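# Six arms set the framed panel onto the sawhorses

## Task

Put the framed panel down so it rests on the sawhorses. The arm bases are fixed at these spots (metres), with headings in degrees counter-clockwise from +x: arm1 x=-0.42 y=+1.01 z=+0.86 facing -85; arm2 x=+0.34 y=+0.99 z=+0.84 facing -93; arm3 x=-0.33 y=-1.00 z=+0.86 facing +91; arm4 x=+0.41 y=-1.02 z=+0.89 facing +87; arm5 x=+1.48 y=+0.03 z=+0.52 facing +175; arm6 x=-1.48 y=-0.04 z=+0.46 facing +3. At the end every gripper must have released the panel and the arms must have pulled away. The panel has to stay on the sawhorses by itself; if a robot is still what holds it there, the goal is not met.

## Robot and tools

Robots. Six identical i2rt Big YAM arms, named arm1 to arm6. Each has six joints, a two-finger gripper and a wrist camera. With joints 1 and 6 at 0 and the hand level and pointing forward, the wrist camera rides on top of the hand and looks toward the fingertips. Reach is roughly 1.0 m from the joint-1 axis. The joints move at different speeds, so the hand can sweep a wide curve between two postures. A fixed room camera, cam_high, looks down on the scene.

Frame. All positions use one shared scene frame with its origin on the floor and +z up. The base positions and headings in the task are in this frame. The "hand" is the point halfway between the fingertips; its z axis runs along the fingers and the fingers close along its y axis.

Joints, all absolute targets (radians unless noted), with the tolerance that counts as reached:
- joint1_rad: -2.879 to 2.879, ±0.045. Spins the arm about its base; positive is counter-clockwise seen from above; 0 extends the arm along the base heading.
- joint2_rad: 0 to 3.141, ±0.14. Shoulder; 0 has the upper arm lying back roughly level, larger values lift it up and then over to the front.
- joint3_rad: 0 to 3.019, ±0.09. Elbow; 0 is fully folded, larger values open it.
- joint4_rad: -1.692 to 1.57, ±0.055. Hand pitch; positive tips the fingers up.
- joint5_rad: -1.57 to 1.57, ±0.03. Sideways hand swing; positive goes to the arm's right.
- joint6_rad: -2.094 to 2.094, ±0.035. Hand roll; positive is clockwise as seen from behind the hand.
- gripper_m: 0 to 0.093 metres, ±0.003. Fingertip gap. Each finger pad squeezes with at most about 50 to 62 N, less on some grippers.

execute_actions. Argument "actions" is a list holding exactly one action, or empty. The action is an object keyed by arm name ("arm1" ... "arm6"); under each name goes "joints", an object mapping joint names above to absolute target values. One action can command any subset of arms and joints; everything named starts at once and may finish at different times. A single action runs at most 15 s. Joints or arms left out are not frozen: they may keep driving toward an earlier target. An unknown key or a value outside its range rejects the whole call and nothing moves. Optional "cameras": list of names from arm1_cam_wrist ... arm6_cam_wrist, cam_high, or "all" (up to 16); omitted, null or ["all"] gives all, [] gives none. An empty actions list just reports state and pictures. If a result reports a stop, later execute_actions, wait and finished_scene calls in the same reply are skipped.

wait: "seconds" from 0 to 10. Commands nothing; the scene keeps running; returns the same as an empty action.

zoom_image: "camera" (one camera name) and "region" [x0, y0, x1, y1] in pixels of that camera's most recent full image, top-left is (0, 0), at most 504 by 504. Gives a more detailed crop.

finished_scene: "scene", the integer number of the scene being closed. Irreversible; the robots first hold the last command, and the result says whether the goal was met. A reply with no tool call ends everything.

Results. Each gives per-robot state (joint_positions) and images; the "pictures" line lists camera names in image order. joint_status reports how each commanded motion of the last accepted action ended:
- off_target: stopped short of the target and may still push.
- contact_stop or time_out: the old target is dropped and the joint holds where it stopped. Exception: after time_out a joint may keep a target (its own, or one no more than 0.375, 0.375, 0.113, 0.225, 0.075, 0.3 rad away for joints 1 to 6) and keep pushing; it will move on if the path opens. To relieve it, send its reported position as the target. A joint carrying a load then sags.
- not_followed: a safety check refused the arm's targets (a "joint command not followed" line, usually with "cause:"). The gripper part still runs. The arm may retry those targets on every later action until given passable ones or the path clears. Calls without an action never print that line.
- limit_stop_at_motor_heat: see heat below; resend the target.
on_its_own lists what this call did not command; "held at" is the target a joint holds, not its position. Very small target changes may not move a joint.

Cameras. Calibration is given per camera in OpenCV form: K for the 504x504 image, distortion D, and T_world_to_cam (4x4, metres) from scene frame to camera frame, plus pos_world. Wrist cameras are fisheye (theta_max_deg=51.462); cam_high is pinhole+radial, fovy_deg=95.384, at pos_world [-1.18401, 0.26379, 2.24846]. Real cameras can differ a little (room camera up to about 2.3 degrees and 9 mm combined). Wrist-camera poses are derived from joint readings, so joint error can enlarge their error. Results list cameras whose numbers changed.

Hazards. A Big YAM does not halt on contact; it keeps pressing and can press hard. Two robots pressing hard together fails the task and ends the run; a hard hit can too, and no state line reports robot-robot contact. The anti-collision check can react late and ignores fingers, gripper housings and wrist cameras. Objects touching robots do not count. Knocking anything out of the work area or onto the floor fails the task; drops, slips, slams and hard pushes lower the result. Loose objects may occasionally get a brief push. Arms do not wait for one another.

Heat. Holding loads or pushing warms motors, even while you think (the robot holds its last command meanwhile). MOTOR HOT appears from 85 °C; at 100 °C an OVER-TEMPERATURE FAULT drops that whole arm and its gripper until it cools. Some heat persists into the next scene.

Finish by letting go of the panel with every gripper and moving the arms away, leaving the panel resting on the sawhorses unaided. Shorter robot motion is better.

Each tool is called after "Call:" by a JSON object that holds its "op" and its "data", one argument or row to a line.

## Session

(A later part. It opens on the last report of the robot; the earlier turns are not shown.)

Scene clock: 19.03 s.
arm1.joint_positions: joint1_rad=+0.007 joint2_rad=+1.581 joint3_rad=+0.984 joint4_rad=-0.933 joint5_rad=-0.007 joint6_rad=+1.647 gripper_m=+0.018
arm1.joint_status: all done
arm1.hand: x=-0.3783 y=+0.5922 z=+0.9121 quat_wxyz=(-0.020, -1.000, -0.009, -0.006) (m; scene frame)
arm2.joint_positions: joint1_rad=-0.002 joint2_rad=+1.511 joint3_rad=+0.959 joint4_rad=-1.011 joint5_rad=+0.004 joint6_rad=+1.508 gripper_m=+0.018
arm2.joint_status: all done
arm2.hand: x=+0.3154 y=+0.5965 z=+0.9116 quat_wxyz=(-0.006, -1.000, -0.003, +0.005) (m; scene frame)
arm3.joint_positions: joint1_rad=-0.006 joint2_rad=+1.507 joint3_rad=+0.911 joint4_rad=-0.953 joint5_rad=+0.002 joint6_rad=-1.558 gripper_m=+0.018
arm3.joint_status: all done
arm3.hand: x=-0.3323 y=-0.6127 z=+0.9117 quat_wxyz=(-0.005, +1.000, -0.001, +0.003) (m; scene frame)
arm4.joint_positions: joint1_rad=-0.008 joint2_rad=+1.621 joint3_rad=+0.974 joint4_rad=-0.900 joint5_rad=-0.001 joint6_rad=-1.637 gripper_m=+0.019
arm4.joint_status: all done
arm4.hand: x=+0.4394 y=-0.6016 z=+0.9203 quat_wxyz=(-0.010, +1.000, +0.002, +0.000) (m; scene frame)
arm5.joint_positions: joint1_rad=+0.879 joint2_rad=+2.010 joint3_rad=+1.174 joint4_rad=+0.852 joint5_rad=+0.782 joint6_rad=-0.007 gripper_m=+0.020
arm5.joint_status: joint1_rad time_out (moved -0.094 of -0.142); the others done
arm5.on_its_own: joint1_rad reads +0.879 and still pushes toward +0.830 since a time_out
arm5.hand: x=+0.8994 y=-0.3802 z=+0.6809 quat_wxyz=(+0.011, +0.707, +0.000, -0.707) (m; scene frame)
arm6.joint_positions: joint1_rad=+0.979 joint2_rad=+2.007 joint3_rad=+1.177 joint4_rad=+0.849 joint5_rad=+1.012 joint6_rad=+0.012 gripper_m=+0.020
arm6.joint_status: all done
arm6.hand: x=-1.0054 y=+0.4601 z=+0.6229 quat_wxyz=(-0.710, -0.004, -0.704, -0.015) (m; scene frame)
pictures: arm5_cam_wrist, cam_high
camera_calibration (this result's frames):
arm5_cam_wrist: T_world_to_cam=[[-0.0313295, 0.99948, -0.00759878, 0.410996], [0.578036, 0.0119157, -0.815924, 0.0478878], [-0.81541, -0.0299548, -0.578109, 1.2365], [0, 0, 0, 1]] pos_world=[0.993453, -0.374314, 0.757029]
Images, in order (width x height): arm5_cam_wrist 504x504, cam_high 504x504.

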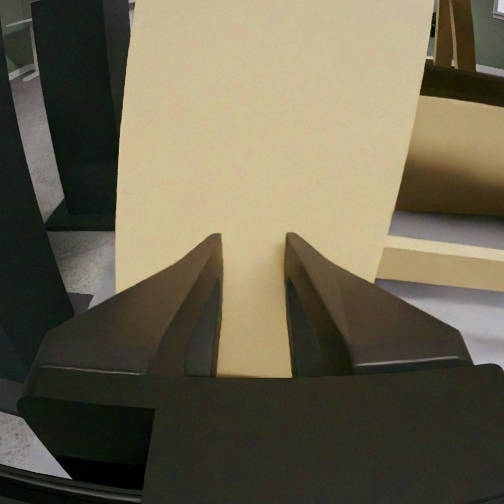

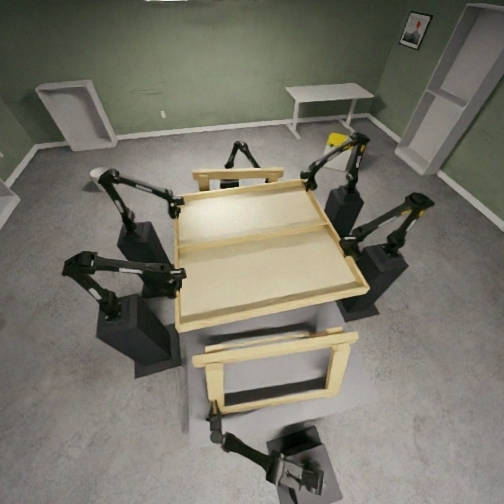

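Call:
{"op": "execute_actions", "data": {
  "actions": [
    {"arm1":{"joints":{"joint2_rad":1.33,"joint3_rad":1.295,"joint4_rad":-1.33}},"arm2":{"joints":{"joint2_rad":1.30,"joint3_rad":1.315,"joint4_rad":-1.41}},"arm3":{"joints":{"joint2_rad":1.265,"joint3_rad":1.24,"joint4_rad":-1.36}},"arm4":{"joints":{"joint2_rad":1.38,"joint3_rad":1.255,"joint4_rad":-1.29}}}
  ],
  "cameras": ["cam_high"]
}}

Scene clock: 21.70 s.
arm1.joint_positions: joint1_rad=+0.008 joint2_rad=+1.442 joint3_rad=+1.205 joint4_rad=-1.295 joint5_rad=-0.010 joint6_rad=+1.650 gripper_m=+0.018
arm1.joint_status: joint3_rad time_out (moved +0.221 of +0.311); the others done
arm1.hand: x=-0.3774 y=+0.5906 z=+1.0436 quat_wxyz=(-0.020, -1.000, -0.008, -0.008) (m; scene frame)
arm2.joint_positions: joint1_rad=-0.002 joint2_rad=+1.378 joint3_rad=+1.197 joint4_rad=-1.384 joint5_rad=+0.003 joint6_rad=+1.508 gripper_m=+0.018
arm2.joint_status: joint3_rad time_out (moved +0.238 of +0.356); the others done
arm2.on_its_own: joint3_rad reads +1.197 and still pushes toward +1.310 since a time_out
arm2.hand: x=+0.3163 y=+0.5984 z=+1.0457 quat_wxyz=(-0.005, -1.000, -0.002, +0.005) (m; scene frame)
arm3.joint_positions: joint1_rad=-0.005 joint2_rad=+1.362 joint3_rad=+1.135 joint4_rad=-1.325 joint5_rad=+0.003 joint6_rad=-1.558 gripper_m=+0.018
arm3.joint_status: joint3_rad time_out (moved +0.224 of +0.329); the others done
arm3.on_its_own: joint3_rad reads +1.135 and still pushes toward +1.240 since a time_out
arm3.hand: x=-0.3328 y=-0.6116 z=+1.0423 quat_wxyz=(-0.004, +1.000, -0.001, +0.004) (m; scene frame)
arm4.joint_positions: joint1_rad=-0.007 joint2_rad=+1.453 joint3_rad=+1.170 joint4_rad=-1.264 joint5_rad=-0.001 joint6_rad=-1.635 gripper_m=+0.019
arm4.joint_status: all done
arm4.hand: x=+0.4389 y=-0.6029 z=+1.0532 quat_wxyz=(-0.010, +1.000, +0.002, +0.000) (m; scene frame)
arm5.joint_positions: joint1_rad=+0.879 joint2_rad=+2.010 joint3_rad=+1.174 joint4_rad=+0.852 joint5_rad=+0.782 joint6_rad=-0.007 gripper_m=+0.020
arm5.joint_status: not commanded
arm5.on_its_own: joint1_rad reads +0.879 and still pushes toward +0.830 since a time_out
arm5.hand: x=+0.8994 y=-0.3802 z=+0.6809 quat_wxyz=(+0.011, +0.707, +0.000, -0.707) (m; scene frame)
arm6.joint_positions: joint1_rad=+0.979 joint2_rad=+2.007 joint3_rad=+1.177 joint4_rad=+0.849 joint5_rad=+1.012 joint6_rad=+0.012 gripper_m=+0.020
arm6.joint_status: not commanded
arm6.hand: x=-1.0054 y=+0.4601 z=+0.6229 quat_wxyz=(-0.710, -0.004, -0.704, -0.015) (m; scene frame)
pictures: cam_high
Images, in order (width x height): cam_high 504x504.

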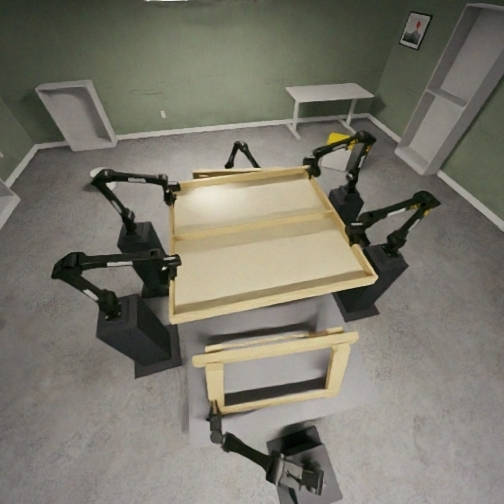

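Call:
{"op": "execute_actions", "data": {
  "actions": [
    {"arm5":{"joints":{"joint1_rad":0.768,"joint2_rad":2.165,"joint3_rad":1.48,"joint4_rad":0.722,"joint5_rad":0.726}},"arm6":{"joints":{"joint1_rad":0.778,"joint2_rad":2.17,"joint3_rad":1.465,"joint4_rad":0.73,"joint5_rad":0.895}}}
  ],
  "cameras": ["cam_high","arm5_cam_wrist","arm6_cam_wrist"]
}}

Scene clock: 24.20 s.
arm1.joint_positions: joint1_rad=+0.008 joint2_rad=+1.442 joint3_rad=+1.205 joint4_rad=-1.295 joint5_rad=-0.010 joint6_rad=+1.650 gripper_m=+0.018
arm1.joint_status: not commanded
arm1.hand: x=-0.3774 y=+0.5906 z=+1.0436 quat_wxyz=(-0.020, -1.000, -0.008, -0.008) (m; scene frame)
arm2.joint_positions: joint1_rad=-0.002 joint2_rad=+1.378 joint3_rad=+1.197 joint4_rad=-1.384 joint5_rad=+0.003 joint6_rad=+1.508 gripper_m=+0.018
arm2.joint_status: not commanded
arm2.on_its_own: joint3_rad reads +1.197 and still pushes toward +1.310 since a time_out
arm2.hand: x=+0.3163 y=+0.5984 z=+1.0457 quat_wxyz=(-0.005, -1.000, -0.002, +0.005) (m; scene frame)
arm3.joint_positions: joint1_rad=-0.005 joint2_rad=+1.362 joint3_rad=+1.135 joint4_rad=-1.325 joint5_rad=+0.003 joint6_rad=-1.558 gripper_m=+0.018
arm3.joint_status: not commanded
arm3.on_its_own: joint3_rad reads +1.135 and still pushes toward +1.240 since a time_out
arm3.hand: x=-0.3328 y=-0.6116 z=+1.0423 quat_wxyz=(-0.004, +1.000, -0.001, +0.004) (m; scene frame)
arm4.joint_positions: joint1_rad=-0.007 joint2_rad=+1.453 joint3_rad=+1.170 joint4_rad=-1.264 joint5_rad=-0.001 joint6_rad=-1.635 gripper_m=+0.019
arm4.joint_status: not commanded
arm4.hand: x=+0.4389 y=-0.6029 z=+1.0532 quat_wxyz=(-0.010, +1.000, +0.002, +0.000) (m; scene frame)
arm5.joint_positions: joint1_rad=+0.825 joint2_rad=+2.148 joint3_rad=+1.430 joint4_rad=+0.733 joint5_rad=+0.719 joint6_rad=-0.007 gripper_m=+0.020
arm5.joint_status: joint1_rad time_out (moved -0.054 of -0.111); the others done
arm5.on_its_own: joint1_rad reads +0.825 and still pushes toward +0.768 since a time_out
arm5.hand: x=+0.8245 y=-0.4086 z=+0.6785 quat_wxyz=(+0.013, +0.707, +0.004, -0.707) (m; scene frame)
arm6.joint_positions: joint1_rad=+0.864 joint2_rad=+2.133 joint3_rad=+1.427 joint4_rad=+0.745 joint5_rad=+0.879 joint6_rad=+0.009 gripper_m=+0.020
arm6.joint_status: joint1_rad time_out (moved -0.115 of -0.201); the others done
arm6.on_its_own: joint1_rad reads +0.864 and still pushes toward +0.778 since a time_out
arm6.hand: x=-0.9081 y=+0.4821 z=+0.6306 quat_wxyz=(-0.715, -0.001, -0.699, -0.026) (m; scene frame)
pictures: arm5_cam_wrist, arm6_cam_wrist, cam_high
camera_calibration (this result's frames):
arm5_cam_wrist: T_world_to_cam=[[-0.0401116, 0.999178, -0.00594808, 0.443039], [0.578166, 0.0183543, -0.815713, 0.0919075], [-0.814932, -0.0361585, -0.578427, 1.17052], [0, 0, 0, 1]] pos_world=[0.918531, -0.402037, 0.754668]
arm6_cam_wrist: T_world_to_cam=[[0.021954, -0.999077, -0.0369224, 0.528318], [-0.578347, 0.0174331, -0.815605, -0.0163552], [0.815495, 0.0392598, -0.57743, 1.21029], [0, 0, 0, 1]] pos_world=[-1.00805, 0.4806, 0.705027]
Images, in order (width x height): arm5_cam_wrist 504x504, arm6_cam_wrist 504x504, cam_high 504x504.

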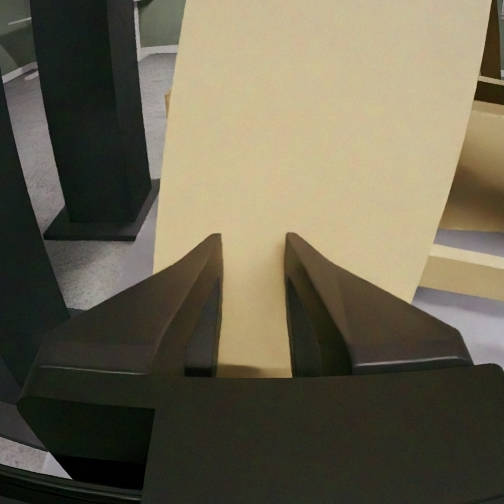

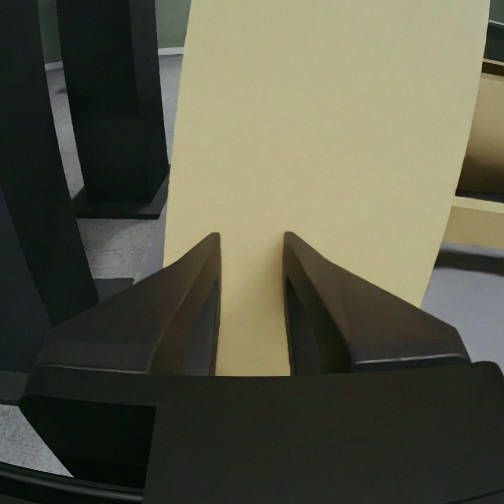

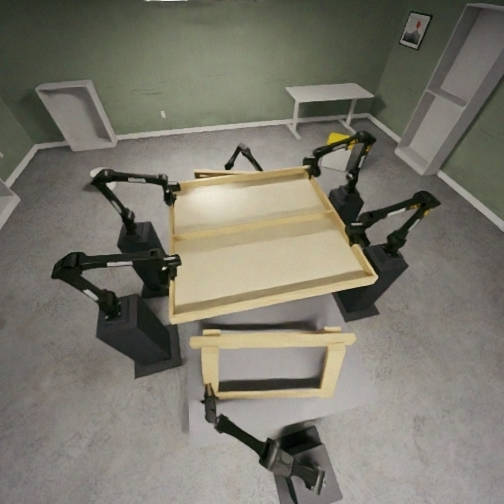

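Call:
{"op": "execute_actions", "data": {
  "actions": [
    {"arm5":{"joints":{"joint1_rad":-0.724,"joint2_rad":1.6,"joint3_rad":0.4,"joint4_rad":1.2,"joint5_rad":-0.811}},"arm6":{"joints":{"joint1_rad":-0.885,"joint2_rad":1.40,"joint3_rad":0.17,"joint4_rad":1.25,"joint5_rad":-0.833}}}
  ],
  "cameras": []
}}

Call:
{"op": "execute_actions", "data": {
  "actions": [
    {"arm5":{"joints":{"joint2_rad":1.755,"joint3_rad":0.74,"joint4_rad":1.035}},"arm6":{"joints":{"joint2_rad":1.545,"joint3_rad":0.415,"joint4_rad":1.142}}}
  ],
  "cameras": ["arm5_cam_wrist","arm6_cam_wrist"]
}}

Scene clock: 26.60 s.
arm1.joint_positions: joint1_rad=+0.008 joint2_rad=+1.442 joint3_rad=+1.205 joint4_rad=-1.295 joint5_rad=-0.010 joint6_rad=+1.650 gripper_m=+0.018
arm1.joint_status: not commanded
arm1.hand: x=-0.3774 y=+0.5906 z=+1.0436 quat_wxyz=(-0.020, -1.000, -0.008, -0.008) (m; scene frame)
arm2.joint_positions: joint1_rad=-0.002 joint2_rad=+1.378 joint3_rad=+1.197 joint4_rad=-1.384 joint5_rad=+0.003 joint6_rad=+1.508 gripper_m=+0.018
arm2.joint_status: not commanded
arm2.on_its_own: joint3_rad reads +1.197 and still pushes toward +1.310 since a time_out
arm2.hand: x=+0.3163 y=+0.5984 z=+1.0457 quat_wxyz=(-0.005, -1.000, -0.002, +0.005) (m; scene frame)
arm3.joint_positions: joint1_rad=-0.005 joint2_rad=+1.362 joint3_rad=+1.135 joint4_rad=-1.325 joint5_rad=+0.003 joint6_rad=-1.558 gripper_m=+0.018
arm3.joint_status: not commanded
arm3.on_its_own: joint3_rad reads +1.135 and still pushes toward +1.240 since a time_out
arm3.hand: x=-0.3328 y=-0.6116 z=+1.0423 quat_wxyz=(-0.004, +1.000, -0.001, +0.004) (m; scene frame)
arm4.joint_positions: joint1_rad=-0.007 joint2_rad=+1.453 joint3_rad=+1.170 joint4_rad=-1.264 joint5_rad=-0.001 joint6_rad=-1.635 gripper_m=+0.019
arm4.joint_status: not commanded
arm4.hand: x=+0.4389 y=-0.6029 z=+1.0532 quat_wxyz=(-0.010, +1.000, +0.002, +0.000) (m; scene frame)
arm5.joint_positions: joint1_rad=-0.720 joint2_rad=+1.605 joint3_rad=+0.397 joint4_rad=+1.188 joint5_rad=-0.808 joint6_rad=-0.005 gripper_m=+0.020
arm5.joint_status: all done
arm5.hand: x=+1.0846 y=+0.2565 z=+0.6578 quat_wxyz=(+0.009, +0.716, -0.005, -0.698) (m; scene frame)
arm6.joint_positions: joint1_rad=-0.873 joint2_rad=+1.413 joint3_rad=+0.174 joint4_rad=+1.239 joint5_rad=-0.830 joint6_rad=+0.009 gripper_m=+0.020
arm6.joint_status: all done
arm6.hand: x=-1.1483 y=-0.2014 z=+0.6118 quat_wxyz=(-0.706, +0.000, -0.708, -0.005) (m; scene frame)
pictures: none
No camera images: the call's "cameras" was empty. Leave "cameras" out to get every camera's image.

Scene clock: 27.70 s.
arm1.joint_positions: joint1_rad=+0.008 joint2_rad=+1.442 joint3_rad=+1.205 joint4_rad=-1.295 joint5_rad=-0.010 joint6_rad=+1.650 gripper_m=+0.018
arm1.joint_status: not commanded
arm1.hand: x=-0.3774 y=+0.5906 z=+1.0436 quat_wxyz=(-0.020, -1.000, -0.008, -0.008) (m; scene frame)
arm2.joint_positions: joint1_rad=-0.002 joint2_rad=+1.378 joint3_rad=+1.197 joint4_rad=-1.384 joint5_rad=+0.003 joint6_rad=+1.508 gripper_m=+0.018
arm2.joint_status: not commanded
arm2.on_its_own: joint3_rad reads +1.197 and still pushes toward +1.310 since a time_out
arm2.hand: x=+0.3163 y=+0.5984 z=+1.0457 quat_wxyz=(-0.005, -1.000, -0.002, +0.005) (m; scene frame)
arm3.joint_positions: joint1_rad=-0.005 joint2_rad=+1.362 joint3_rad=+1.135 joint4_rad=-1.325 joint5_rad=+0.003 joint6_rad=-1.558 gripper_m=+0.018
arm3.joint_status: not commanded
arm3.on_its_own: joint3_rad reads +1.135 and still pushes toward +1.240 since a time_out
arm3.hand: x=-0.3328 y=-0.6116 z=+1.0423 quat_wxyz=(-0.004, +1.000, -0.001, +0.004) (m; scene frame)
arm4.joint_positions: joint1_rad=-0.007 joint2_rad=+1.453 joint3_rad=+1.170 joint4_rad=-1.264 joint5_rad=-0.001 joint6_rad=-1.635 gripper_m=+0.019
arm4.joint_status: not commanded
arm4.hand: x=+0.4389 y=-0.6029 z=+1.0532 quat_wxyz=(-0.010, +1.000, +0.002, +0.000) (m; scene frame)
arm5.joint_positions: joint1_rad=-0.726 joint2_rad=+1.764 joint3_rad=+0.667 joint4_rad=+1.037 joint5_rad=-0.822 joint6_rad=-0.003 gripper_m=+0.020
arm5.joint_status: all done
arm5.hand: x=+1.0189 y=+0.3266 z=+0.6486 quat_wxyz=(+0.023, +0.725, -0.013, -0.688) (m; scene frame)
arm6.joint_positions: joint1_rad=-0.873 joint2_rad=+1.537 joint3_rad=+0.400 joint4_rad=+1.150 joint5_rad=-0.832 joint6_rad=+0.009 gripper_m=+0.020
arm6.joint_status: all done
arm6.hand: x=-1.0913 y=-0.2623 z=+0.6246 quat_wxyz=(-0.709, +0.004, -0.705, -0.003) (m; scene frame)
pictures: arm5_cam_wrist, arm6_cam_wrist
camera_calibration (this result's frames):
arm5_cam_wrist: T_world_to_cam=[[-0.0297557, 0.998585, -0.0440654, -0.269577], [0.620395, -0.0161153, -0.784124, -0.110604], [-0.783724, -0.0506701, -0.619038, 1.33755], [0, 0, 0, 1]] pos_world=[1.10887, 0.335187, 0.729387]
arm6_cam_wrist: T_world_to_cam=[[-0.00405757, -0.99999, 0.00212936, -0.264581], [-0.591072, 0.00068074, -0.806619, -0.138173], [0.806609, -0.00453152, -0.591068, 1.37286], [0, 0, 0, 1]] pos_world=[-1.1901, -0.258263, 0.700564]
Images, in order (width x height): arm5_cam_wrist 504x504, arm6_cam_wrist 504x504.

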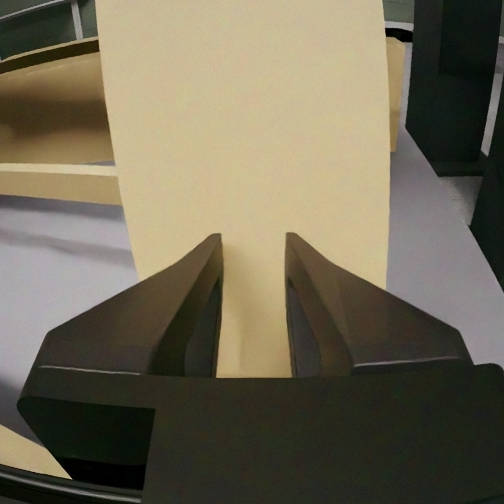

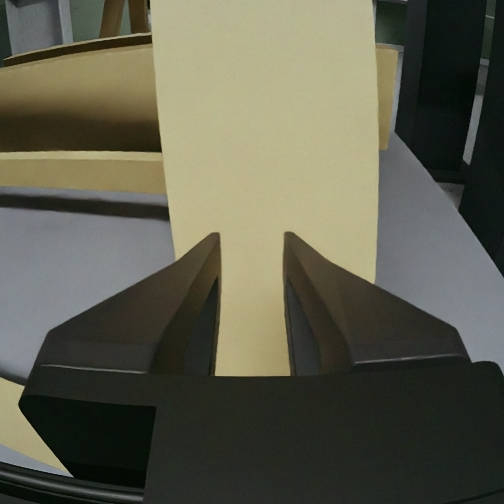

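Call:
{"op": "execute_actions", "data": {
  "actions": [
    {"arm5":{"joints":{"joint1_rad":-0.563,"joint2_rad":1.93,"joint3_rad":1.065,"joint4_rad":0.912,"joint5_rad":-0.69}},"arm6":{"joints":{"joint1_rad":-0.65,"joint2_rad":1.815,"joint3_rad":0.85,"joint4_rad":1.005,"joint5_rad":-0.632}}}
  ],
  "cameras": ["arm5_cam_wrist","arm6_cam_wrist"]
}}

Call:
{"op": "execute_actions", "data": {
  "actions": [
    {"arm5":{"joints":{"joint1_rad":-0.485,"joint2_rad":2.15,"joint3_rad":1.475,"joint4_rad":0.731,"joint5_rad":-0.614}},"arm6":{"joints":{"joint1_rad":-0.58,"joint2_rad":2.01,"joint3_rad":1.20,"joint4_rad":0.859,"joint5_rad":-0.564}}}
  ],
  "cameras": ["arm5_cam_wrist","arm6_cam_wrist"]
}}

Scene clock: 29.37 s.
arm1.joint_positions: joint1_rad=+0.008 joint2_rad=+1.442 joint3_rad=+1.205 joint4_rad=-1.295 joint5_rad=-0.010 joint6_rad=+1.650 gripper_m=+0.018
arm1.joint_status: not commanded
arm1.hand: x=-0.3774 y=+0.5906 z=+1.0436 quat_wxyz=(-0.020, -1.000, -0.008, -0.008) (m; scene frame)
arm2.joint_positions: joint1_rad=-0.002 joint2_rad=+1.378 joint3_rad=+1.197 joint4_rad=-1.384 joint5_rad=+0.003 joint6_rad=+1.508 gripper_m=+0.018
arm2.joint_status: not commanded
arm2.on_its_own: joint3_rad reads +1.197 and still pushes toward +1.310 since a time_out
arm2.hand: x=+0.3163 y=+0.5984 z=+1.0457 quat_wxyz=(-0.005, -1.000, -0.002, +0.005) (m; scene frame)
arm3.joint_positions: joint1_rad=-0.005 joint2_rad=+1.362 joint3_rad=+1.135 joint4_rad=-1.325 joint5_rad=+0.003 joint6_rad=-1.558 gripper_m=+0.018
arm3.joint_status: not commanded
arm3.on_its_own: joint3_rad reads +1.135 and still pushes toward +1.240 since a time_out
arm3.hand: x=-0.3328 y=-0.6116 z=+1.0423 quat_wxyz=(-0.004, +1.000, -0.001, +0.004) (m; scene frame)
arm4.joint_positions: joint1_rad=-0.007 joint2_rad=+1.453 joint3_rad=+1.170 joint4_rad=-1.264 joint5_rad=-0.001 joint6_rad=-1.635 gripper_m=+0.019
arm4.joint_status: not commanded
arm4.hand: x=+0.4389 y=-0.6029 z=+1.0532 quat_wxyz=(-0.010, +1.000, +0.002, +0.000) (m; scene frame)
arm5.joint_positions: joint1_rad=-0.597 joint2_rad=+1.931 joint3_rad=+1.014 joint4_rad=+0.918 joint5_rad=-0.684 joint6_rad=-0.003 gripper_m=+0.020
arm5.joint_status: all done
arm5.hand: x=+0.8926 y=+0.3621 z=+0.6670 quat_wxyz=(+0.004, +0.711, +0.000, -0.703) (m; scene frame)
arm6.joint_positions: joint1_rad=-0.686 joint2_rad=+1.803 joint3_rad=+0.800 joint4_rad=+1.012 joint5_rad=-0.625 joint6_rad=+0.006 gripper_m=+0.020
arm6.joint_status: all done
arm6.hand: x=-0.9376 y=-0.3077 z=+0.6206 quat_wxyz=(-0.709, -0.004, -0.705, +0.004) (m; scene frame)
pictures: arm5_cam_wrist, arm6_cam_wrist
camera_calibration (this result's frames):
arm5_cam_wrist: T_world_to_cam=[[-0.0223696, 0.999749, 0.00102079, -0.345046], [0.587122, 0.0139634, -0.809378, 0.0184123], [-0.809189, -0.0175061, -0.587288, 1.24121], [0, 0, 0, 1]] pos_world=[0.985846, 0.366431, 0.744203]
arm6_cam_wrist: T_world_to_cam=[[-0.0250493, -0.999686, 0.00116493, -0.328324], [-0.592071, 0.0138967, -0.805766, -0.047925], [0.805497, -0.0208736, -0.592233, 1.24096], [0, 0, 0, 1]] pos_world=[-1.03619, -0.301651, 0.696705]
Images, in order (width x height): arm5_cam_wrist 504x504, arm6_cam_wrist 504x504.

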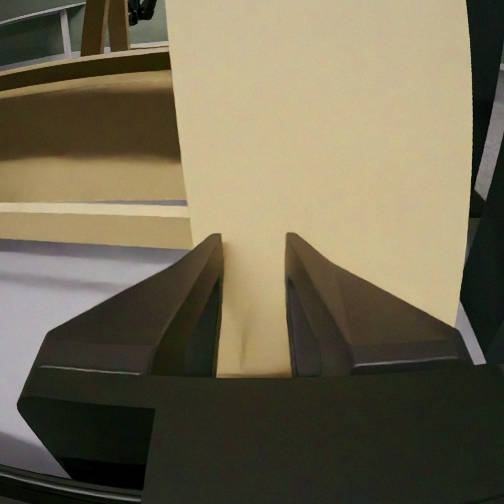

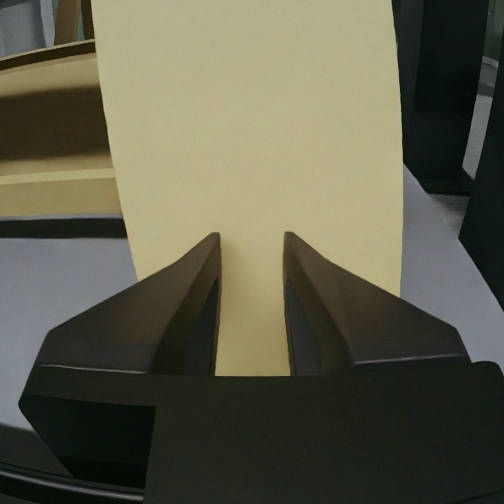

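Scene clock: 31.77 s.
arm1.joint_positions: joint1_rad=+0.008 joint2_rad=+1.442 joint3_rad=+1.205 joint4_rad=-1.295 joint5_rad=-0.010 joint6_rad=+1.650 gripper_m=+0.018
arm1.joint_status: not commanded
arm1.hand: x=-0.3774 y=+0.5906 z=+1.0436 quat_wxyz=(-0.020, -1.000, -0.008, -0.008) (m; scene frame)
arm2.joint_positions: joint1_rad=-0.002 joint2_rad=+1.378 joint3_rad=+1.197 joint4_rad=-1.384 joint5_rad=+0.003 joint6_rad=+1.508 gripper_m=+0.018
arm2.joint_status: not commanded
arm2.on_its_own: joint3_rad reads +1.197 and still pushes toward +1.310 since a time_out
arm2.hand: x=+0.3163 y=+0.5984 z=+1.0457 quat_wxyz=(-0.005, -1.000, -0.002, +0.005) (m; scene frame)
arm3.joint_positions: joint1_rad=-0.005 joint2_rad=+1.362 joint3_rad=+1.135 joint4_rad=-1.325 joint5_rad=+0.003 joint6_rad=-1.558 gripper_m=+0.018
arm3.joint_status: not commanded
arm3.on_its_own: joint3_rad reads +1.135 and still pushes toward +1.240 since a time_out
arm3.hand: x=-0.3328 y=-0.6116 z=+1.0423 quat_wxyz=(-0.004, +1.000, -0.001, +0.004) (m; scene frame)
arm4.joint_positions: joint1_rad=-0.007 joint2_rad=+1.453 joint3_rad=+1.170 joint4_rad=-1.264 joint5_rad=-0.001 joint6_rad=-1.635 gripper_m=+0.019
arm4.joint_status: not commanded
arm4.hand: x=+0.4389 y=-0.6029 z=+1.0532 quat_wxyz=(-0.010, +1.000, +0.002, +0.000) (m; scene frame)
arm5.joint_positions: joint1_rad=-0.542 joint2_rad=+2.136 joint3_rad=+1.407 joint4_rad=+0.738 joint5_rad=-0.611 joint6_rad=-0.003 gripper_m=+0.020
arm5.joint_status: joint1_rad time_out (moved +0.055 of +0.112); the others done
arm5.on_its_own: joint1_rad reads -0.542 and still pushes toward -0.485 since a time_out
arm5.hand: x=+0.7813 y=+0.4101 z=+0.6686 quat_wxyz=(-0.004, +0.709, -0.005, -0.706) (m; scene frame)
arm6.joint_positions: joint1_rad=-0.630 joint2_rad=+1.985 joint3_rad=+1.138 joint4_rad=+0.868 joint5_rad=-0.560 joint6_rad=+0.006 gripper_m=+0.020
arm6.joint_status: joint1_rad time_out (moved +0.056 of +0.106); the others done
arm6.on_its_own: joint1_rad reads -0.630 and still pushes toward -0.580 since a time_out
arm6.hand: x=-0.8319 y=-0.3481 z=+0.6257 quat_wxyz=(-0.713, -0.005, -0.701, +0.009) (m; scene frame)
pictures: arm5_cam_wrist, arm6_cam_wrist
camera_calibration (this result's frames):
arm5_cam_wrist: T_world_to_cam=[[-0.00364598, 0.999975, 0.00611824, -0.413688], [0.581876, 0.00709733, -0.813246, 0.0939042], [-0.813269, 0.000594978, -0.581887, 1.14508], [0, 0, 0, 1]] pos_world=[0.87511, 0.41233, 0.745207]
arm6_cam_wrist: T_world_to_cam=[[-0.0338387, -0.999399, 0.00748234, -0.37726], [-0.582899, 0.0136539, -0.81243, 0.0310413], [0.81184, -0.0318531, -0.583011, 1.15357], [0, 0, 0, 1]] pos_world=[-0.931187, -0.340712, 0.700587]
Images, in order (width x height): arm5_cam_wrist 504x504, arm6_cam_wrist 504x504.

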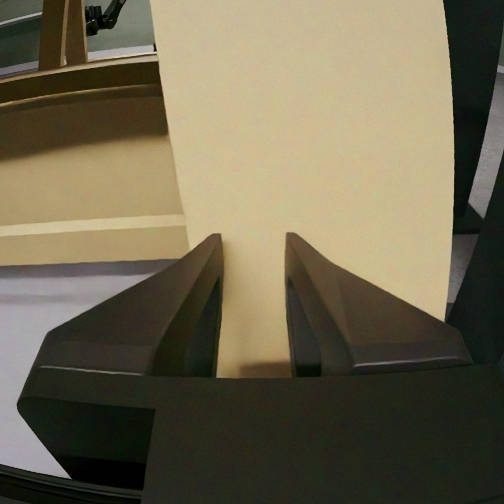

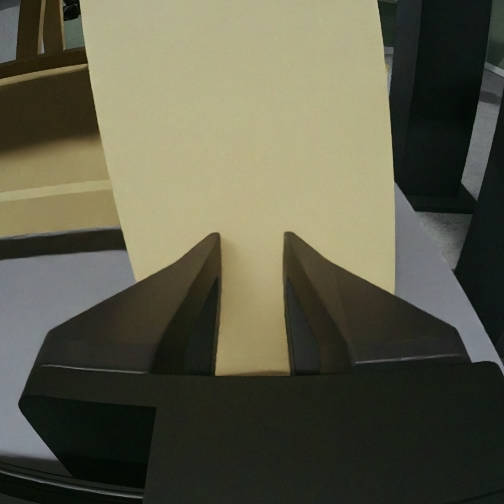

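Call:
{"op": "execute_actions", "data": {
  "actions": [
    {"arm5":{"joints":{"joint1_rad":-0.44,"joint2_rad":2.445,"joint3_rad":2.03,"joint4_rad":0.47,"joint5_rad":-0.579}},"arm6":{"joints":{"joint1_rad":-0.525,"joint2_rad":2.235,"joint3_rad":1.595,"joint4_rad":0.676,"joint5_rad":-0.52}}}
  ],
  "cameras": ["cam_high","arm5_cam_wrist","arm6_cam_wrist"]
}}

Scene clock: 34.73 s.
arm1.joint_positions: joint1_rad=+0.008 joint2_rad=+1.442 joint3_rad=+1.205 joint4_rad=-1.295 joint5_rad=-0.010 joint6_rad=+1.650 gripper_m=+0.018
arm1.joint_status: not commanded
arm1.hand: x=-0.3774 y=+0.5906 z=+1.0436 quat_wxyz=(-0.020, -1.000, -0.008, -0.008) (m; scene frame)
arm2.joint_positions: joint1_rad=-0.002 joint2_rad=+1.378 joint3_rad=+1.197 joint4_rad=-1.384 joint5_rad=+0.003 joint6_rad=+1.508 gripper_m=+0.018
arm2.joint_status: not commanded
arm2.on_its_own: joint3_rad reads +1.197 and still pushes toward +1.310 since a time_out
arm2.hand: x=+0.3163 y=+0.5984 z=+1.0457 quat_wxyz=(-0.005, -1.000, -0.002, +0.005) (m; scene frame)
arm3.joint_positions: joint1_rad=-0.005 joint2_rad=+1.362 joint3_rad=+1.135 joint4_rad=-1.325 joint5_rad=+0.003 joint6_rad=-1.558 gripper_m=+0.018
arm3.joint_status: not commanded
arm3.on_its_own: joint3_rad reads +1.135 and still pushes toward +1.240 since a time_out
arm3.hand: x=-0.3328 y=-0.6116 z=+1.0423 quat_wxyz=(-0.004, +1.000, -0.001, +0.004) (m; scene frame)
arm4.joint_positions: joint1_rad=-0.007 joint2_rad=+1.453 joint3_rad=+1.170 joint4_rad=-1.264 joint5_rad=-0.001 joint6_rad=-1.635 gripper_m=+0.019
arm4.joint_status: not commanded
arm4.hand: x=+0.4389 y=-0.6029 z=+1.0532 quat_wxyz=(-0.010, +1.000, +0.002, +0.000) (m; scene frame)
arm5.joint_positions: joint1_rad=-0.494 joint2_rad=+2.422 joint3_rad=+1.961 joint4_rad=+0.479 joint5_rad=-0.583 joint6_rad=-0.001 gripper_m=+0.020
arm5.joint_status: joint1_rad time_out (moved +0.049 of +0.102); the others done
arm5.on_its_own: joint1_rad reads -0.494 and still pushes toward -0.440 since a time_out
arm5.hand: x=+0.6572 y=+0.4496 z=+0.6684 quat_wxyz=(+0.003, +0.706, +0.003, -0.708) (m; scene frame)
arm6.joint_positions: joint1_rad=-0.581 joint2_rad=+2.190 joint3_rad=+1.528 joint4_rad=+0.691 joint5_rad=-0.519 joint6_rad=+0.006 gripper_m=+0.020
arm6.joint_status: joint1_rad time_out (moved +0.049 of +0.105); the others done
arm6.on_its_own: joint1_rad reads -0.581 and still pushes toward -0.525 since a time_out
arm6.hand: x=-0.7236 y=-0.3786 z=+0.6286 quat_wxyz=(-0.715, -0.001, -0.699, +0.008) (m; scene frame)
pictures: arm5_cam_wrist, arm6_cam_wrist, cam_high
camera_calibration (this result's frames):
arm5_cam_wrist: T_world_to_cam=[[-0.0241678, 0.999676, 0.0079425, -0.441262], [0.575337, 0.0204055, -0.817662, 0.166908], [-0.817559, -0.0151915, -0.575644, 1.04984], [0, 0, 0, 1]] pos_world=[0.751616, 0.453662, 0.744315]
arm6_cam_wrist: T_world_to_cam=[[-0.0266371, -0.999587, 0.0107746, -0.400995], [-0.576722, 0.00656298, -0.816914, 0.101556], [0.816506, -0.0279742, -0.576659, 1.06734], [0, 0, 0, 1]] pos_world=[-0.823598, -0.371638, 0.702772]
Images, in order (width x height): arm5_cam_wrist 504x504, arm6_cam_wrist 504x504, cam_high 504x504.

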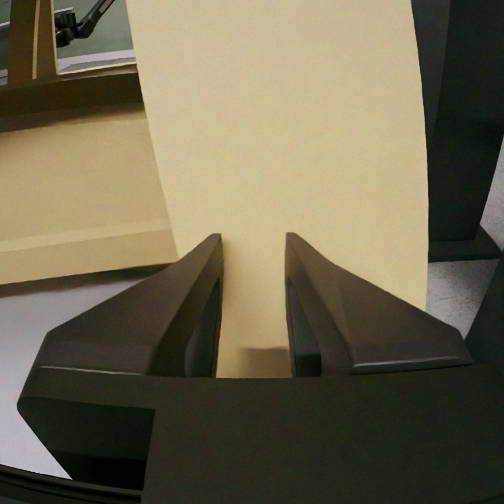

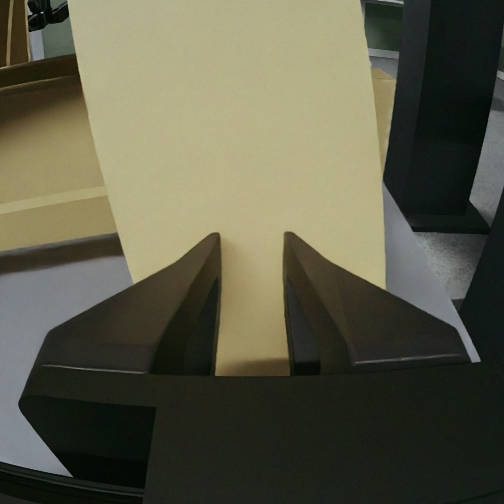

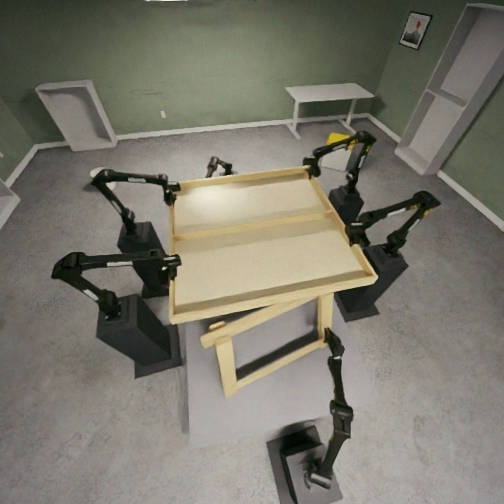

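Call:
{"op": "execute_actions", "data": {
  "actions": [],
  "cameras": ["cam_high","arm5_cam_wrist","arm6_cam_wrist"]
}}

Scene clock: 35.57 s.
arm1.joint_positions: joint1_rad=+0.008 joint2_rad=+1.442 joint3_rad=+1.205 joint4_rad=-1.295 joint5_rad=-0.010 joint6_rad=+1.650 gripper_m=+0.018
arm1.joint_status: not commanded
arm1.hand: x=-0.3774 y=+0.5906 z=+1.0436 quat_wxyz=(-0.020, -1.000, -0.008, -0.008) (m; scene frame)
arm2.joint_positions: joint1_rad=-0.002 joint2_rad=+1.378 joint3_rad=+1.197 joint4_rad=-1.384 joint5_rad=+0.003 joint6_rad=+1.508 gripper_m=+0.018
arm2.joint_status: not commanded
arm2.on_its_own: joint3_rad reads +1.197 and still pushes toward +1.310 since a time_out
arm2.hand: x=+0.3163 y=+0.5984 z=+1.0457 quat_wxyz=(-0.005, -1.000, -0.002, +0.005) (m; scene frame)
arm3.joint_positions: joint1_rad=-0.005 joint2_rad=+1.362 joint3_rad=+1.135 joint4_rad=-1.325 joint5_rad=+0.003 joint6_rad=-1.558 gripper_m=+0.018
arm3.joint_status: not commanded
arm3.on_its_own: joint3_rad reads +1.135 and still pushes toward +1.240 since a time_out
arm3.hand: x=-0.3328 y=-0.6116 z=+1.0423 quat_wxyz=(-0.004, +1.000, -0.001, +0.004) (m; scene frame)
arm4.joint_positions: joint1_rad=-0.007 joint2_rad=+1.453 joint3_rad=+1.170 joint4_rad=-1.264 joint5_rad=-0.001 joint6_rad=-1.635 gripper_m=+0.019
arm4.joint_status: not commanded
arm4.hand: x=+0.4389 y=-0.6029 z=+1.0532 quat_wxyz=(-0.010, +1.000, +0.002, +0.000) (m; scene frame)
arm5.joint_positions: joint1_rad=-0.494 joint2_rad=+2.422 joint3_rad=+1.961 joint4_rad=+0.479 joint5_rad=-0.583 joint6_rad=-0.001 gripper_m=+0.020
arm5.joint_status: joint1_rad time_out (moved +0.049 of +0.102); the others done
arm5.on_its_own: joint1_rad reads -0.494 and still pushes toward -0.440 since a time_out
arm5.hand: x=+0.6572 y=+0.4496 z=+0.6684 quat_wxyz=(+0.003, +0.706, +0.003, -0.708) (m; scene frame)
arm6.joint_positions: joint1_rad=-0.581 joint2_rad=+2.190 joint3_rad=+1.528 joint4_rad=+0.691 joint5_rad=-0.519 joint6_rad=+0.006 gripper_m=+0.020
arm6.joint_status: joint1_rad time_out (moved +0.049 of +0.105); the others done
arm6.on_its_own: joint1_rad reads -0.581 and still pushes toward -0.525 since a time_out
arm6.hand: x=-0.7236 y=-0.3786 z=+0.6286 quat_wxyz=(-0.715, -0.001, -0.699, +0.008) (m; scene frame)
pictures: arm5_cam_wrist, arm6_cam_wrist, cam_high
camera_calibration (this result's frames):
arm5_cam_wrist: T_world_to_cam=[[-0.0241678, 0.999676, 0.0079425, -0.441262], [0.575337, 0.0204055, -0.817662, 0.166908], [-0.817559, -0.0151915, -0.575644, 1.04984], [0, 0, 0, 1]] pos_world=[0.751616, 0.453662, 0.744315]
arm6_cam_wrist: T_world_to_cam=[[-0.0266371, -0.999587, 0.0107746, -0.400995], [-0.576722, 0.00656298, -0.816914, 0.101556], [0.816506, -0.0279742, -0.576659, 1.06734], [0, 0, 0, 1]] pos_world=[-0.823598, -0.371638, 0.702772]
Images, in order (width x height): arm5_cam_wrist 504x504, arm6_cam_wrist 504x504, cam_high 504x504.

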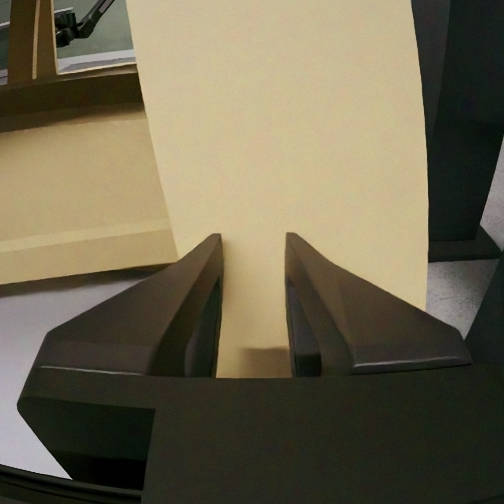

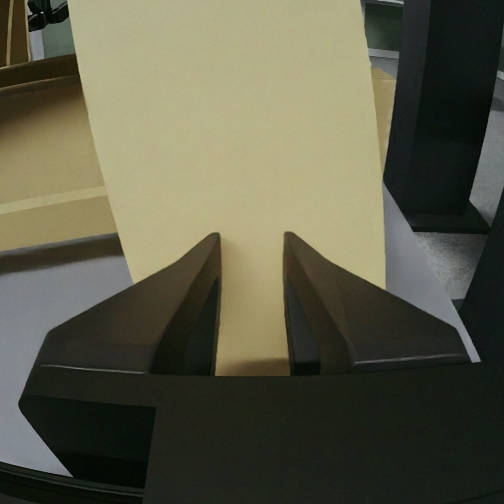

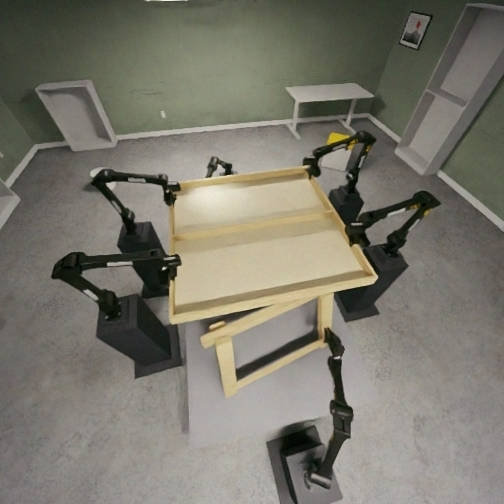

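Call:
{"op": "execute_actions", "data": {
  "actions": [
    {"arm5":{"joints":{"joint1_rad":-0.2,"joint2_rad":1.66,"joint3_rad":0.55,"joint4_rad":1.1,"joint5_rad":0.621}},"arm6":{"joints":{"joint1_rad":-0.3,"joint2_rad":1.56,"joint3_rad":0.43,"joint4_rad":1.14,"joint5_rad":0.875}}}
  ],
  "cameras": []
}}

Call:
{"op": "execute_actions", "data": {
  "actions": [
    {"arm5":{"joints":{"joint1_rad":0.708}},"arm6":{"joints":{"joint1_rad":0.823}}}
  ],
  "cameras": []
}}

Call:
{"op": "execute_actions", "data": {
  "actions": [
    {"arm5":{"joints":{"joint2_rad":1.9,"joint3_rad":0.99,"joint4_rad":0.93}},"arm6":{"joints":{"joint2_rad":1.85,"joint3_rad":0.9,"joint4_rad":0.96}}}
  ],
  "cameras": ["cam_high","arm5_cam_wrist","arm6_cam_wrist"]
}}

Scene clock: 37.93 s.
arm1.joint_positions: joint1_rad=+0.008 joint2_rad=+1.442 joint3_rad=+1.205 joint4_rad=-1.295 joint5_rad=-0.010 joint6_rad=+1.650 gripper_m=+0.018
arm1.joint_status: not commanded
arm1.hand: x=-0.3774 y=+0.5906 z=+1.0436 quat_wxyz=(-0.020, -1.000, -0.008, -0.008) (m; scene frame)
arm2.joint_positions: joint1_rad=-0.002 joint2_rad=+1.378 joint3_rad=+1.197 joint4_rad=-1.384 joint5_rad=+0.003 joint6_rad=+1.508 gripper_m=+0.018
arm2.joint_status: not commanded
arm2.on_its_own: joint3_rad reads +1.197 and still pushes toward +1.310 since a time_out
arm2.hand: x=+0.3163 y=+0.5984 z=+1.0457 quat_wxyz=(-0.005, -1.000, -0.002, +0.005) (m; scene frame)
arm3.joint_positions: joint1_rad=-0.005 joint2_rad=+1.362 joint3_rad=+1.135 joint4_rad=-1.325 joint5_rad=+0.003 joint6_rad=-1.558 gripper_m=+0.018
arm3.joint_status: not commanded
arm3.on_its_own: joint3_rad reads +1.135 and still pushes toward +1.240 since a time_out
arm3.hand: x=-0.3328 y=-0.6116 z=+1.0423 quat_wxyz=(-0.004, +1.000, -0.001, +0.004) (m; scene frame)
arm4.joint_positions: joint1_rad=-0.007 joint2_rad=+1.453 joint3_rad=+1.170 joint4_rad=-1.264 joint5_rad=-0.001 joint6_rad=-1.635 gripper_m=+0.019
arm4.joint_status: not commanded
arm4.hand: x=+0.4389 y=-0.6029 z=+1.0532 quat_wxyz=(-0.010, +1.000, +0.002, +0.000) (m; scene frame)
arm5.joint_positions: joint1_rad=-0.210 joint2_rad=+1.672 joint3_rad=+0.545 joint4_rad=+1.095 joint5_rad=+0.619 joint6_rad=-0.001 gripper_m=+0.020
arm5.joint_status: all done
arm5.hand: x=+1.0174 y=+0.2742 z=+0.6601 quat_wxyz=(-0.311, +0.651, -0.310, -0.619) (m; scene frame)
arm6.joint_positions: joint1_rad=-0.304 joint2_rad=+1.550 joint3_rad=+0.433 joint4_rad=+1.142 joint5_rad=+0.872 joint6_rad=+0.006 gripper_m=+0.020
arm6.joint_status: all done
arm6.hand: x=-1.0882 y=-0.2723 z=+0.6295 quat_wxyz=(-0.607, -0.381, -0.589, +0.374) (m; scene frame)
pictures: none
No camera images: the call's "cameras" was empty. Leave "cameras" out to get every camera's image.

Scene clock: 39.47 s.
arm1.joint_positions: joint1_rad=+0.008 joint2_rad=+1.442 joint3_rad=+1.205 joint4_rad=-1.295 joint5_rad=-0.010 joint6_rad=+1.650 gripper_m=+0.018
arm1.joint_status: not commanded
arm1.hand: x=-0.3774 y=+0.5906 z=+1.0436 quat_wxyz=(-0.020, -1.000, -0.008, -0.008) (m; scene frame)
arm2.joint_positions: joint1_rad=-0.002 joint2_rad=+1.378 joint3_rad=+1.197 joint4_rad=-1.384 joint5_rad=+0.003 joint6_rad=+1.508 gripper_m=+0.018
arm2.joint_status: not commanded
arm2.on_its_own: joint3_rad reads +1.197 and still pushes toward +1.310 since a time_out
arm2.hand: x=+0.3163 y=+0.5984 z=+1.0457 quat_wxyz=(-0.005, -1.000, -0.002, +0.005) (m; scene frame)
arm3.joint_positions: joint1_rad=-0.005 joint2_rad=+1.362 joint3_rad=+1.135 joint4_rad=-1.325 joint5_rad=+0.003 joint6_rad=-1.558 gripper_m=+0.018
arm3.joint_status: not commanded
arm3.on_its_own: joint3_rad reads +1.135 and still pushes toward +1.240 since a time_out
arm3.hand: x=-0.3328 y=-0.6116 z=+1.0423 quat_wxyz=(-0.004, +1.000, -0.001, +0.004) (m; scene frame)
arm4.joint_positions: joint1_rad=-0.007 joint2_rad=+1.453 joint3_rad=+1.170 joint4_rad=-1.264 joint5_rad=-0.001 joint6_rad=-1.635 gripper_m=+0.019
arm4.joint_status: not commanded
arm4.hand: x=+0.4389 y=-0.6029 z=+1.0532 quat_wxyz=(-0.010, +1.000, +0.002, +0.000) (m; scene frame)
arm5.joint_positions: joint1_rad=+0.707 joint2_rad=+1.672 joint3_rad=+0.545 joint4_rad=+1.095 joint5_rad=+0.620 joint6_rad=-0.001 gripper_m=+0.020
arm5.joint_status: all done
arm5.hand: x=+1.0045 y=-0.1817 z=+0.6645 quat_wxyz=(-0.001, +0.720, +0.005, -0.694) (m; scene frame)
arm6.joint_positions: joint1_rad=+0.815 joint2_rad=+1.550 joint3_rad=+0.433 joint4_rad=+1.142 joint5_rad=+0.874 joint6_rad=+0.006 gripper_m=+0.020
arm6.joint_status: all done
arm6.hand: x=-1.0928 y=+0.2090 z=+0.6289 quat_wxyz=(-0.712, -0.012, -0.702, -0.005) (m; scene frame)
pictures: none
No camera images: the call's "cameras" was empty. Leave "cameras" out to get every camera's image.

Scene clock: 40.70 s.
arm1.joint_positions: joint1_rad=+0.008 joint2_rad=+1.442 joint3_rad=+1.205 joint4_rad=-1.295 joint5_rad=-0.010 joint6_rad=+1.650 gripper_m=+0.018
arm1.joint_status: not commanded
arm1.hand: x=-0.3774 y=+0.5906 z=+1.0436 quat_wxyz=(-0.020, -1.000, -0.008, -0.008) (m; scene frame)
arm2.joint_positions: joint1_rad=-0.002 joint2_rad=+1.378 joint3_rad=+1.197 joint4_rad=-1.384 joint5_rad=+0.003 joint6_rad=+1.508 gripper_m=+0.018
arm2.joint_status: not commanded
arm2.on_its_own: joint3_rad reads +1.197 and still pushes toward +1.310 since a time_out
arm2.hand: x=+0.3163 y=+0.5984 z=+1.0457 quat_wxyz=(-0.005, -1.000, -0.002, +0.005) (m; scene frame)
arm3.joint_positions: joint1_rad=-0.005 joint2_rad=+1.362 joint3_rad=+1.135 joint4_rad=-1.325 joint5_rad=+0.003 joint6_rad=-1.558 gripper_m=+0.018
arm3.joint_status: not commanded
arm3.on_its_own: joint3_rad reads +1.135 and still pushes toward +1.240 since a time_out
arm3.hand: x=-0.3328 y=-0.6116 z=+1.0423 quat_wxyz=(-0.004, +1.000, -0.001, +0.004) (m; scene frame)
arm4.joint_positions: joint1_rad=-0.007 joint2_rad=+1.453 joint3_rad=+1.170 joint4_rad=-1.264 joint5_rad=-0.001 joint6_rad=-1.635 gripper_m=+0.019
arm4.joint_status: not commanded
arm4.hand: x=+0.4389 y=-0.6029 z=+1.0532 quat_wxyz=(-0.010, +1.000, +0.002, +0.000) (m; scene frame)
arm5.joint_positions: joint1_rad=+0.707 joint2_rad=+1.904 joint3_rad=+0.968 joint4_rad=+0.932 joint5_rad=+0.620 joint6_rad=-0.001 gripper_m=+0.020
arm5.joint_status: all done
arm5.hand: x=+0.8872 y=-0.2663 z=+0.6727 quat_wxyz=(+0.004, +0.713, +0.000, -0.702) (m; scene frame)
arm6.joint_positions: joint1_rad=+0.815 joint2_rad=+1.840 joint3_rad=+0.877 joint4_rad=+0.966 joint5_rad=+0.875 joint6_rad=+0.006 gripper_m=+0.020
arm6.joint_status: all done
arm6.hand: x=-0.9909 y=+0.3284 z=+0.6216 quat_wxyz=(-0.707, -0.006, -0.707, +0.001) (m; scene frame)
pictures: arm5_cam_wrist, arm6_cam_wrist, cam_high
camera_calibration (this result's frames):
arm5_cam_wrist: T_world_to_cam=[[-0.0216406, 0.999766, 0.000389271, 0.282802], [0.590627, 0.0130987, -0.806839, 0.0299086], [-0.806655, -0.0172306, -0.590772, 1.22942], [0, 0, 0, 1]] pos_world=[0.980174, -0.261944, 0.750329]
arm6_cam_wrist: T_world_to_cam=[[-0.0235384, -0.999706, -0.00588768, 0.312159], [-0.595696, 0.018755, -0.802991, -0.0944385], [0.802865, -0.0153939, -0.595962, 1.29558], [0, 0, 0, 1]] pos_world=[-1.08909, 0.333782, 0.698122]
Images, in order (width x height): arm5_cam_wrist 504x504, arm6_cam_wrist 504x504, cam_high 504x504.

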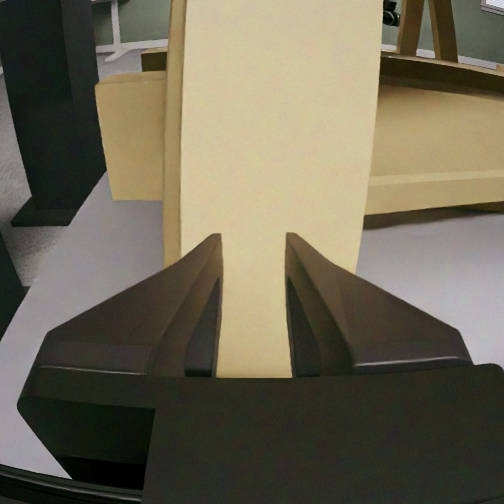

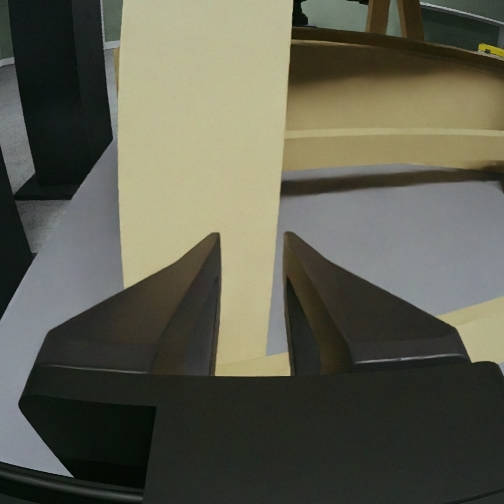

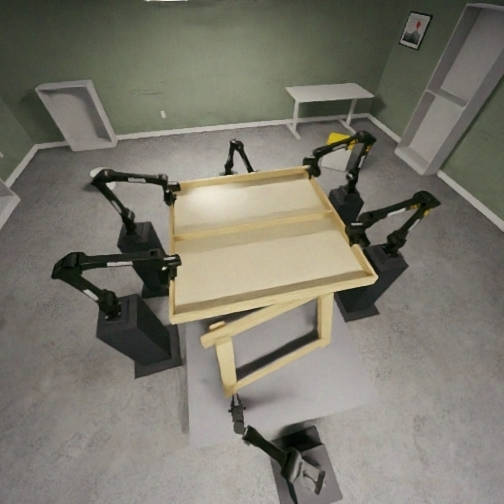

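Call:
{"op": "execute_actions", "data": {
  "actions": [
    {"arm5":{"joints":{"joint1_rad":0.55,"joint2_rad":2.19,"joint3_rad":1.52,"joint4_rad":0.70,"joint5_rad":0.50}},"arm6":{"joints":{"joint1_rad":0.635,"joint2_rad":2.2,"joint3_rad":1.55,"joint4_rad":0.69,"joint5_rad":0.709}}}
  ],
  "cameras": ["cam_high","arm5_cam_wrist","arm6_cam_wrist"]
}}

Scene clock: 43.60 s.
arm1.joint_positions: joint1_rad=+0.008 joint2_rad=+1.442 joint3_rad=+1.205 joint4_rad=-1.295 joint5_rad=-0.010 joint6_rad=+1.650 gripper_m=+0.018
arm1.joint_status: not commanded
arm1.hand: x=-0.3774 y=+0.5906 z=+1.0436 quat_wxyz=(-0.020, -1.000, -0.008, -0.008) (m; scene frame)
arm2.joint_positions: joint1_rad=-0.002 joint2_rad=+1.378 joint3_rad=+1.197 joint4_rad=-1.384 joint5_rad=+0.003 joint6_rad=+1.508 gripper_m=+0.018
arm2.joint_status: not commanded
arm2.on_its_own: joint3_rad reads +1.197 and still pushes toward +1.310 since a time_out
arm2.hand: x=+0.3163 y=+0.5984 z=+1.0457 quat_wxyz=(-0.005, -1.000, -0.002, +0.005) (m; scene frame)
arm3.joint_positions: joint1_rad=-0.005 joint2_rad=+1.362 joint3_rad=+1.135 joint4_rad=-1.325 joint5_rad=+0.003 joint6_rad=-1.558 gripper_m=+0.018
arm3.joint_status: not commanded
arm3.on_its_own: joint3_rad reads +1.135 and still pushes toward +1.240 since a time_out
arm3.hand: x=-0.3328 y=-0.6116 z=+1.0423 quat_wxyz=(-0.004, +1.000, -0.001, +0.004) (m; scene frame)
arm4.joint_positions: joint1_rad=-0.007 joint2_rad=+1.453 joint3_rad=+1.170 joint4_rad=-1.264 joint5_rad=-0.001 joint6_rad=-1.635 gripper_m=+0.019
arm4.joint_status: not commanded
arm4.hand: x=+0.4389 y=-0.6029 z=+1.0532 quat_wxyz=(-0.010, +1.000, +0.002, +0.000) (m; scene frame)
arm5.joint_positions: joint1_rad=+0.599 joint2_rad=+2.189 joint3_rad=+1.438 joint4_rad=+0.699 joint5_rad=+0.496 joint6_rad=+0.004 gripper_m=+0.020
arm5.joint_status: joint1_rad time_out (moved -0.108 of -0.157); the others done
arm5.on_its_own: joint1_rad reads +0.599 and still pushes toward +0.550 since a time_out
arm5.hand: x=+0.7368 y=-0.2920 z=+0.6407 quat_wxyz=(+0.004, +0.727, +0.012, -0.686) (m; scene frame)
arm6.joint_positions: joint1_rad=+0.672 joint2_rad=+2.189 joint3_rad=+1.480 joint4_rad=+0.691 joint5_rad=+0.714 joint6_rad=+0.009 gripper_m=+0.020
arm6.joint_status: all done
arm6.hand: x=-0.8064 y=+0.4019 z=+0.6036 quat_wxyz=(-0.702, +0.004, -0.713, -0.001) (m; scene frame)
pictures: arm5_cam_wrist, arm6_cam_wrist, cam_high
camera_calibration (this result's frames):
arm5_cam_wrist: T_world_to_cam=[[-0.0392739, 0.999086, 0.0169007, 0.307535], [0.623669, 0.0377241, -0.780777, 0.059385], [-0.780701, -0.0201237, -0.624581, 1.09046], [0, 0, 0, 1]] pos_world=[0.826361, -0.28755, 0.722246]
arm6_cam_wrist: T_world_to_cam=[[-0.00600912, -0.999966, 0.00558079, 0.397183], [-0.608488, -0.000772255, -0.793563, -0.00852696], [0.79354, -0.00816446, -0.608463, 1.13502], [0, 0, 0, 1]] pos_world=[-0.903489, 0.40643, 0.681637]
Images, in order (width x height): arm5_cam_wrist 504x504, arm6_cam_wrist 504x504, cam_high 504x504.

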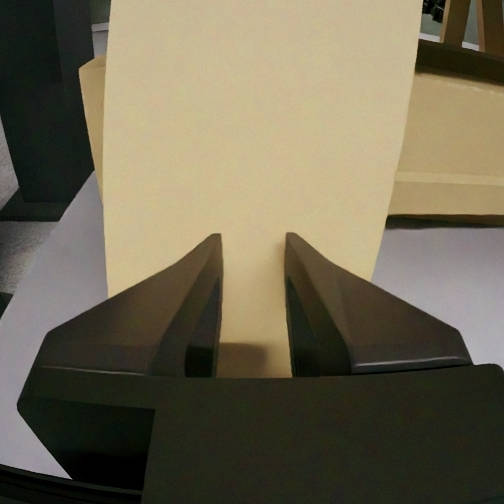

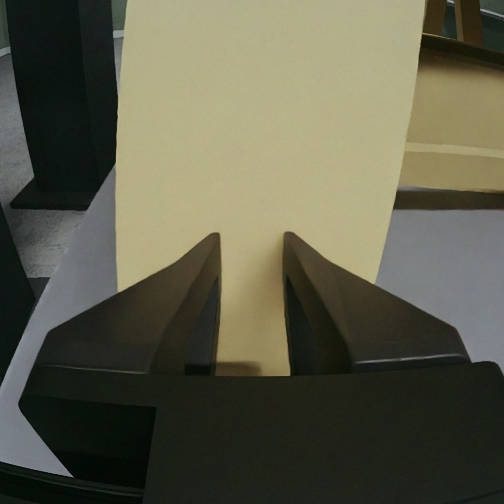

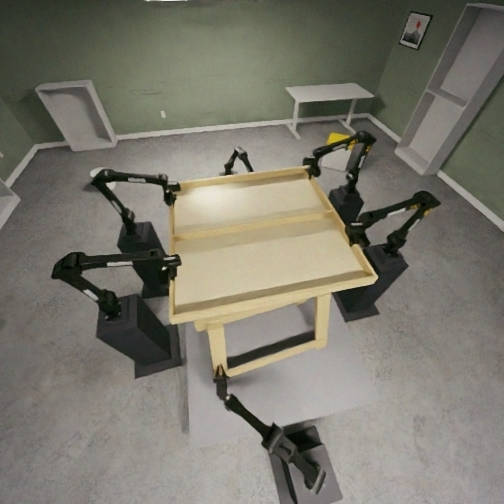

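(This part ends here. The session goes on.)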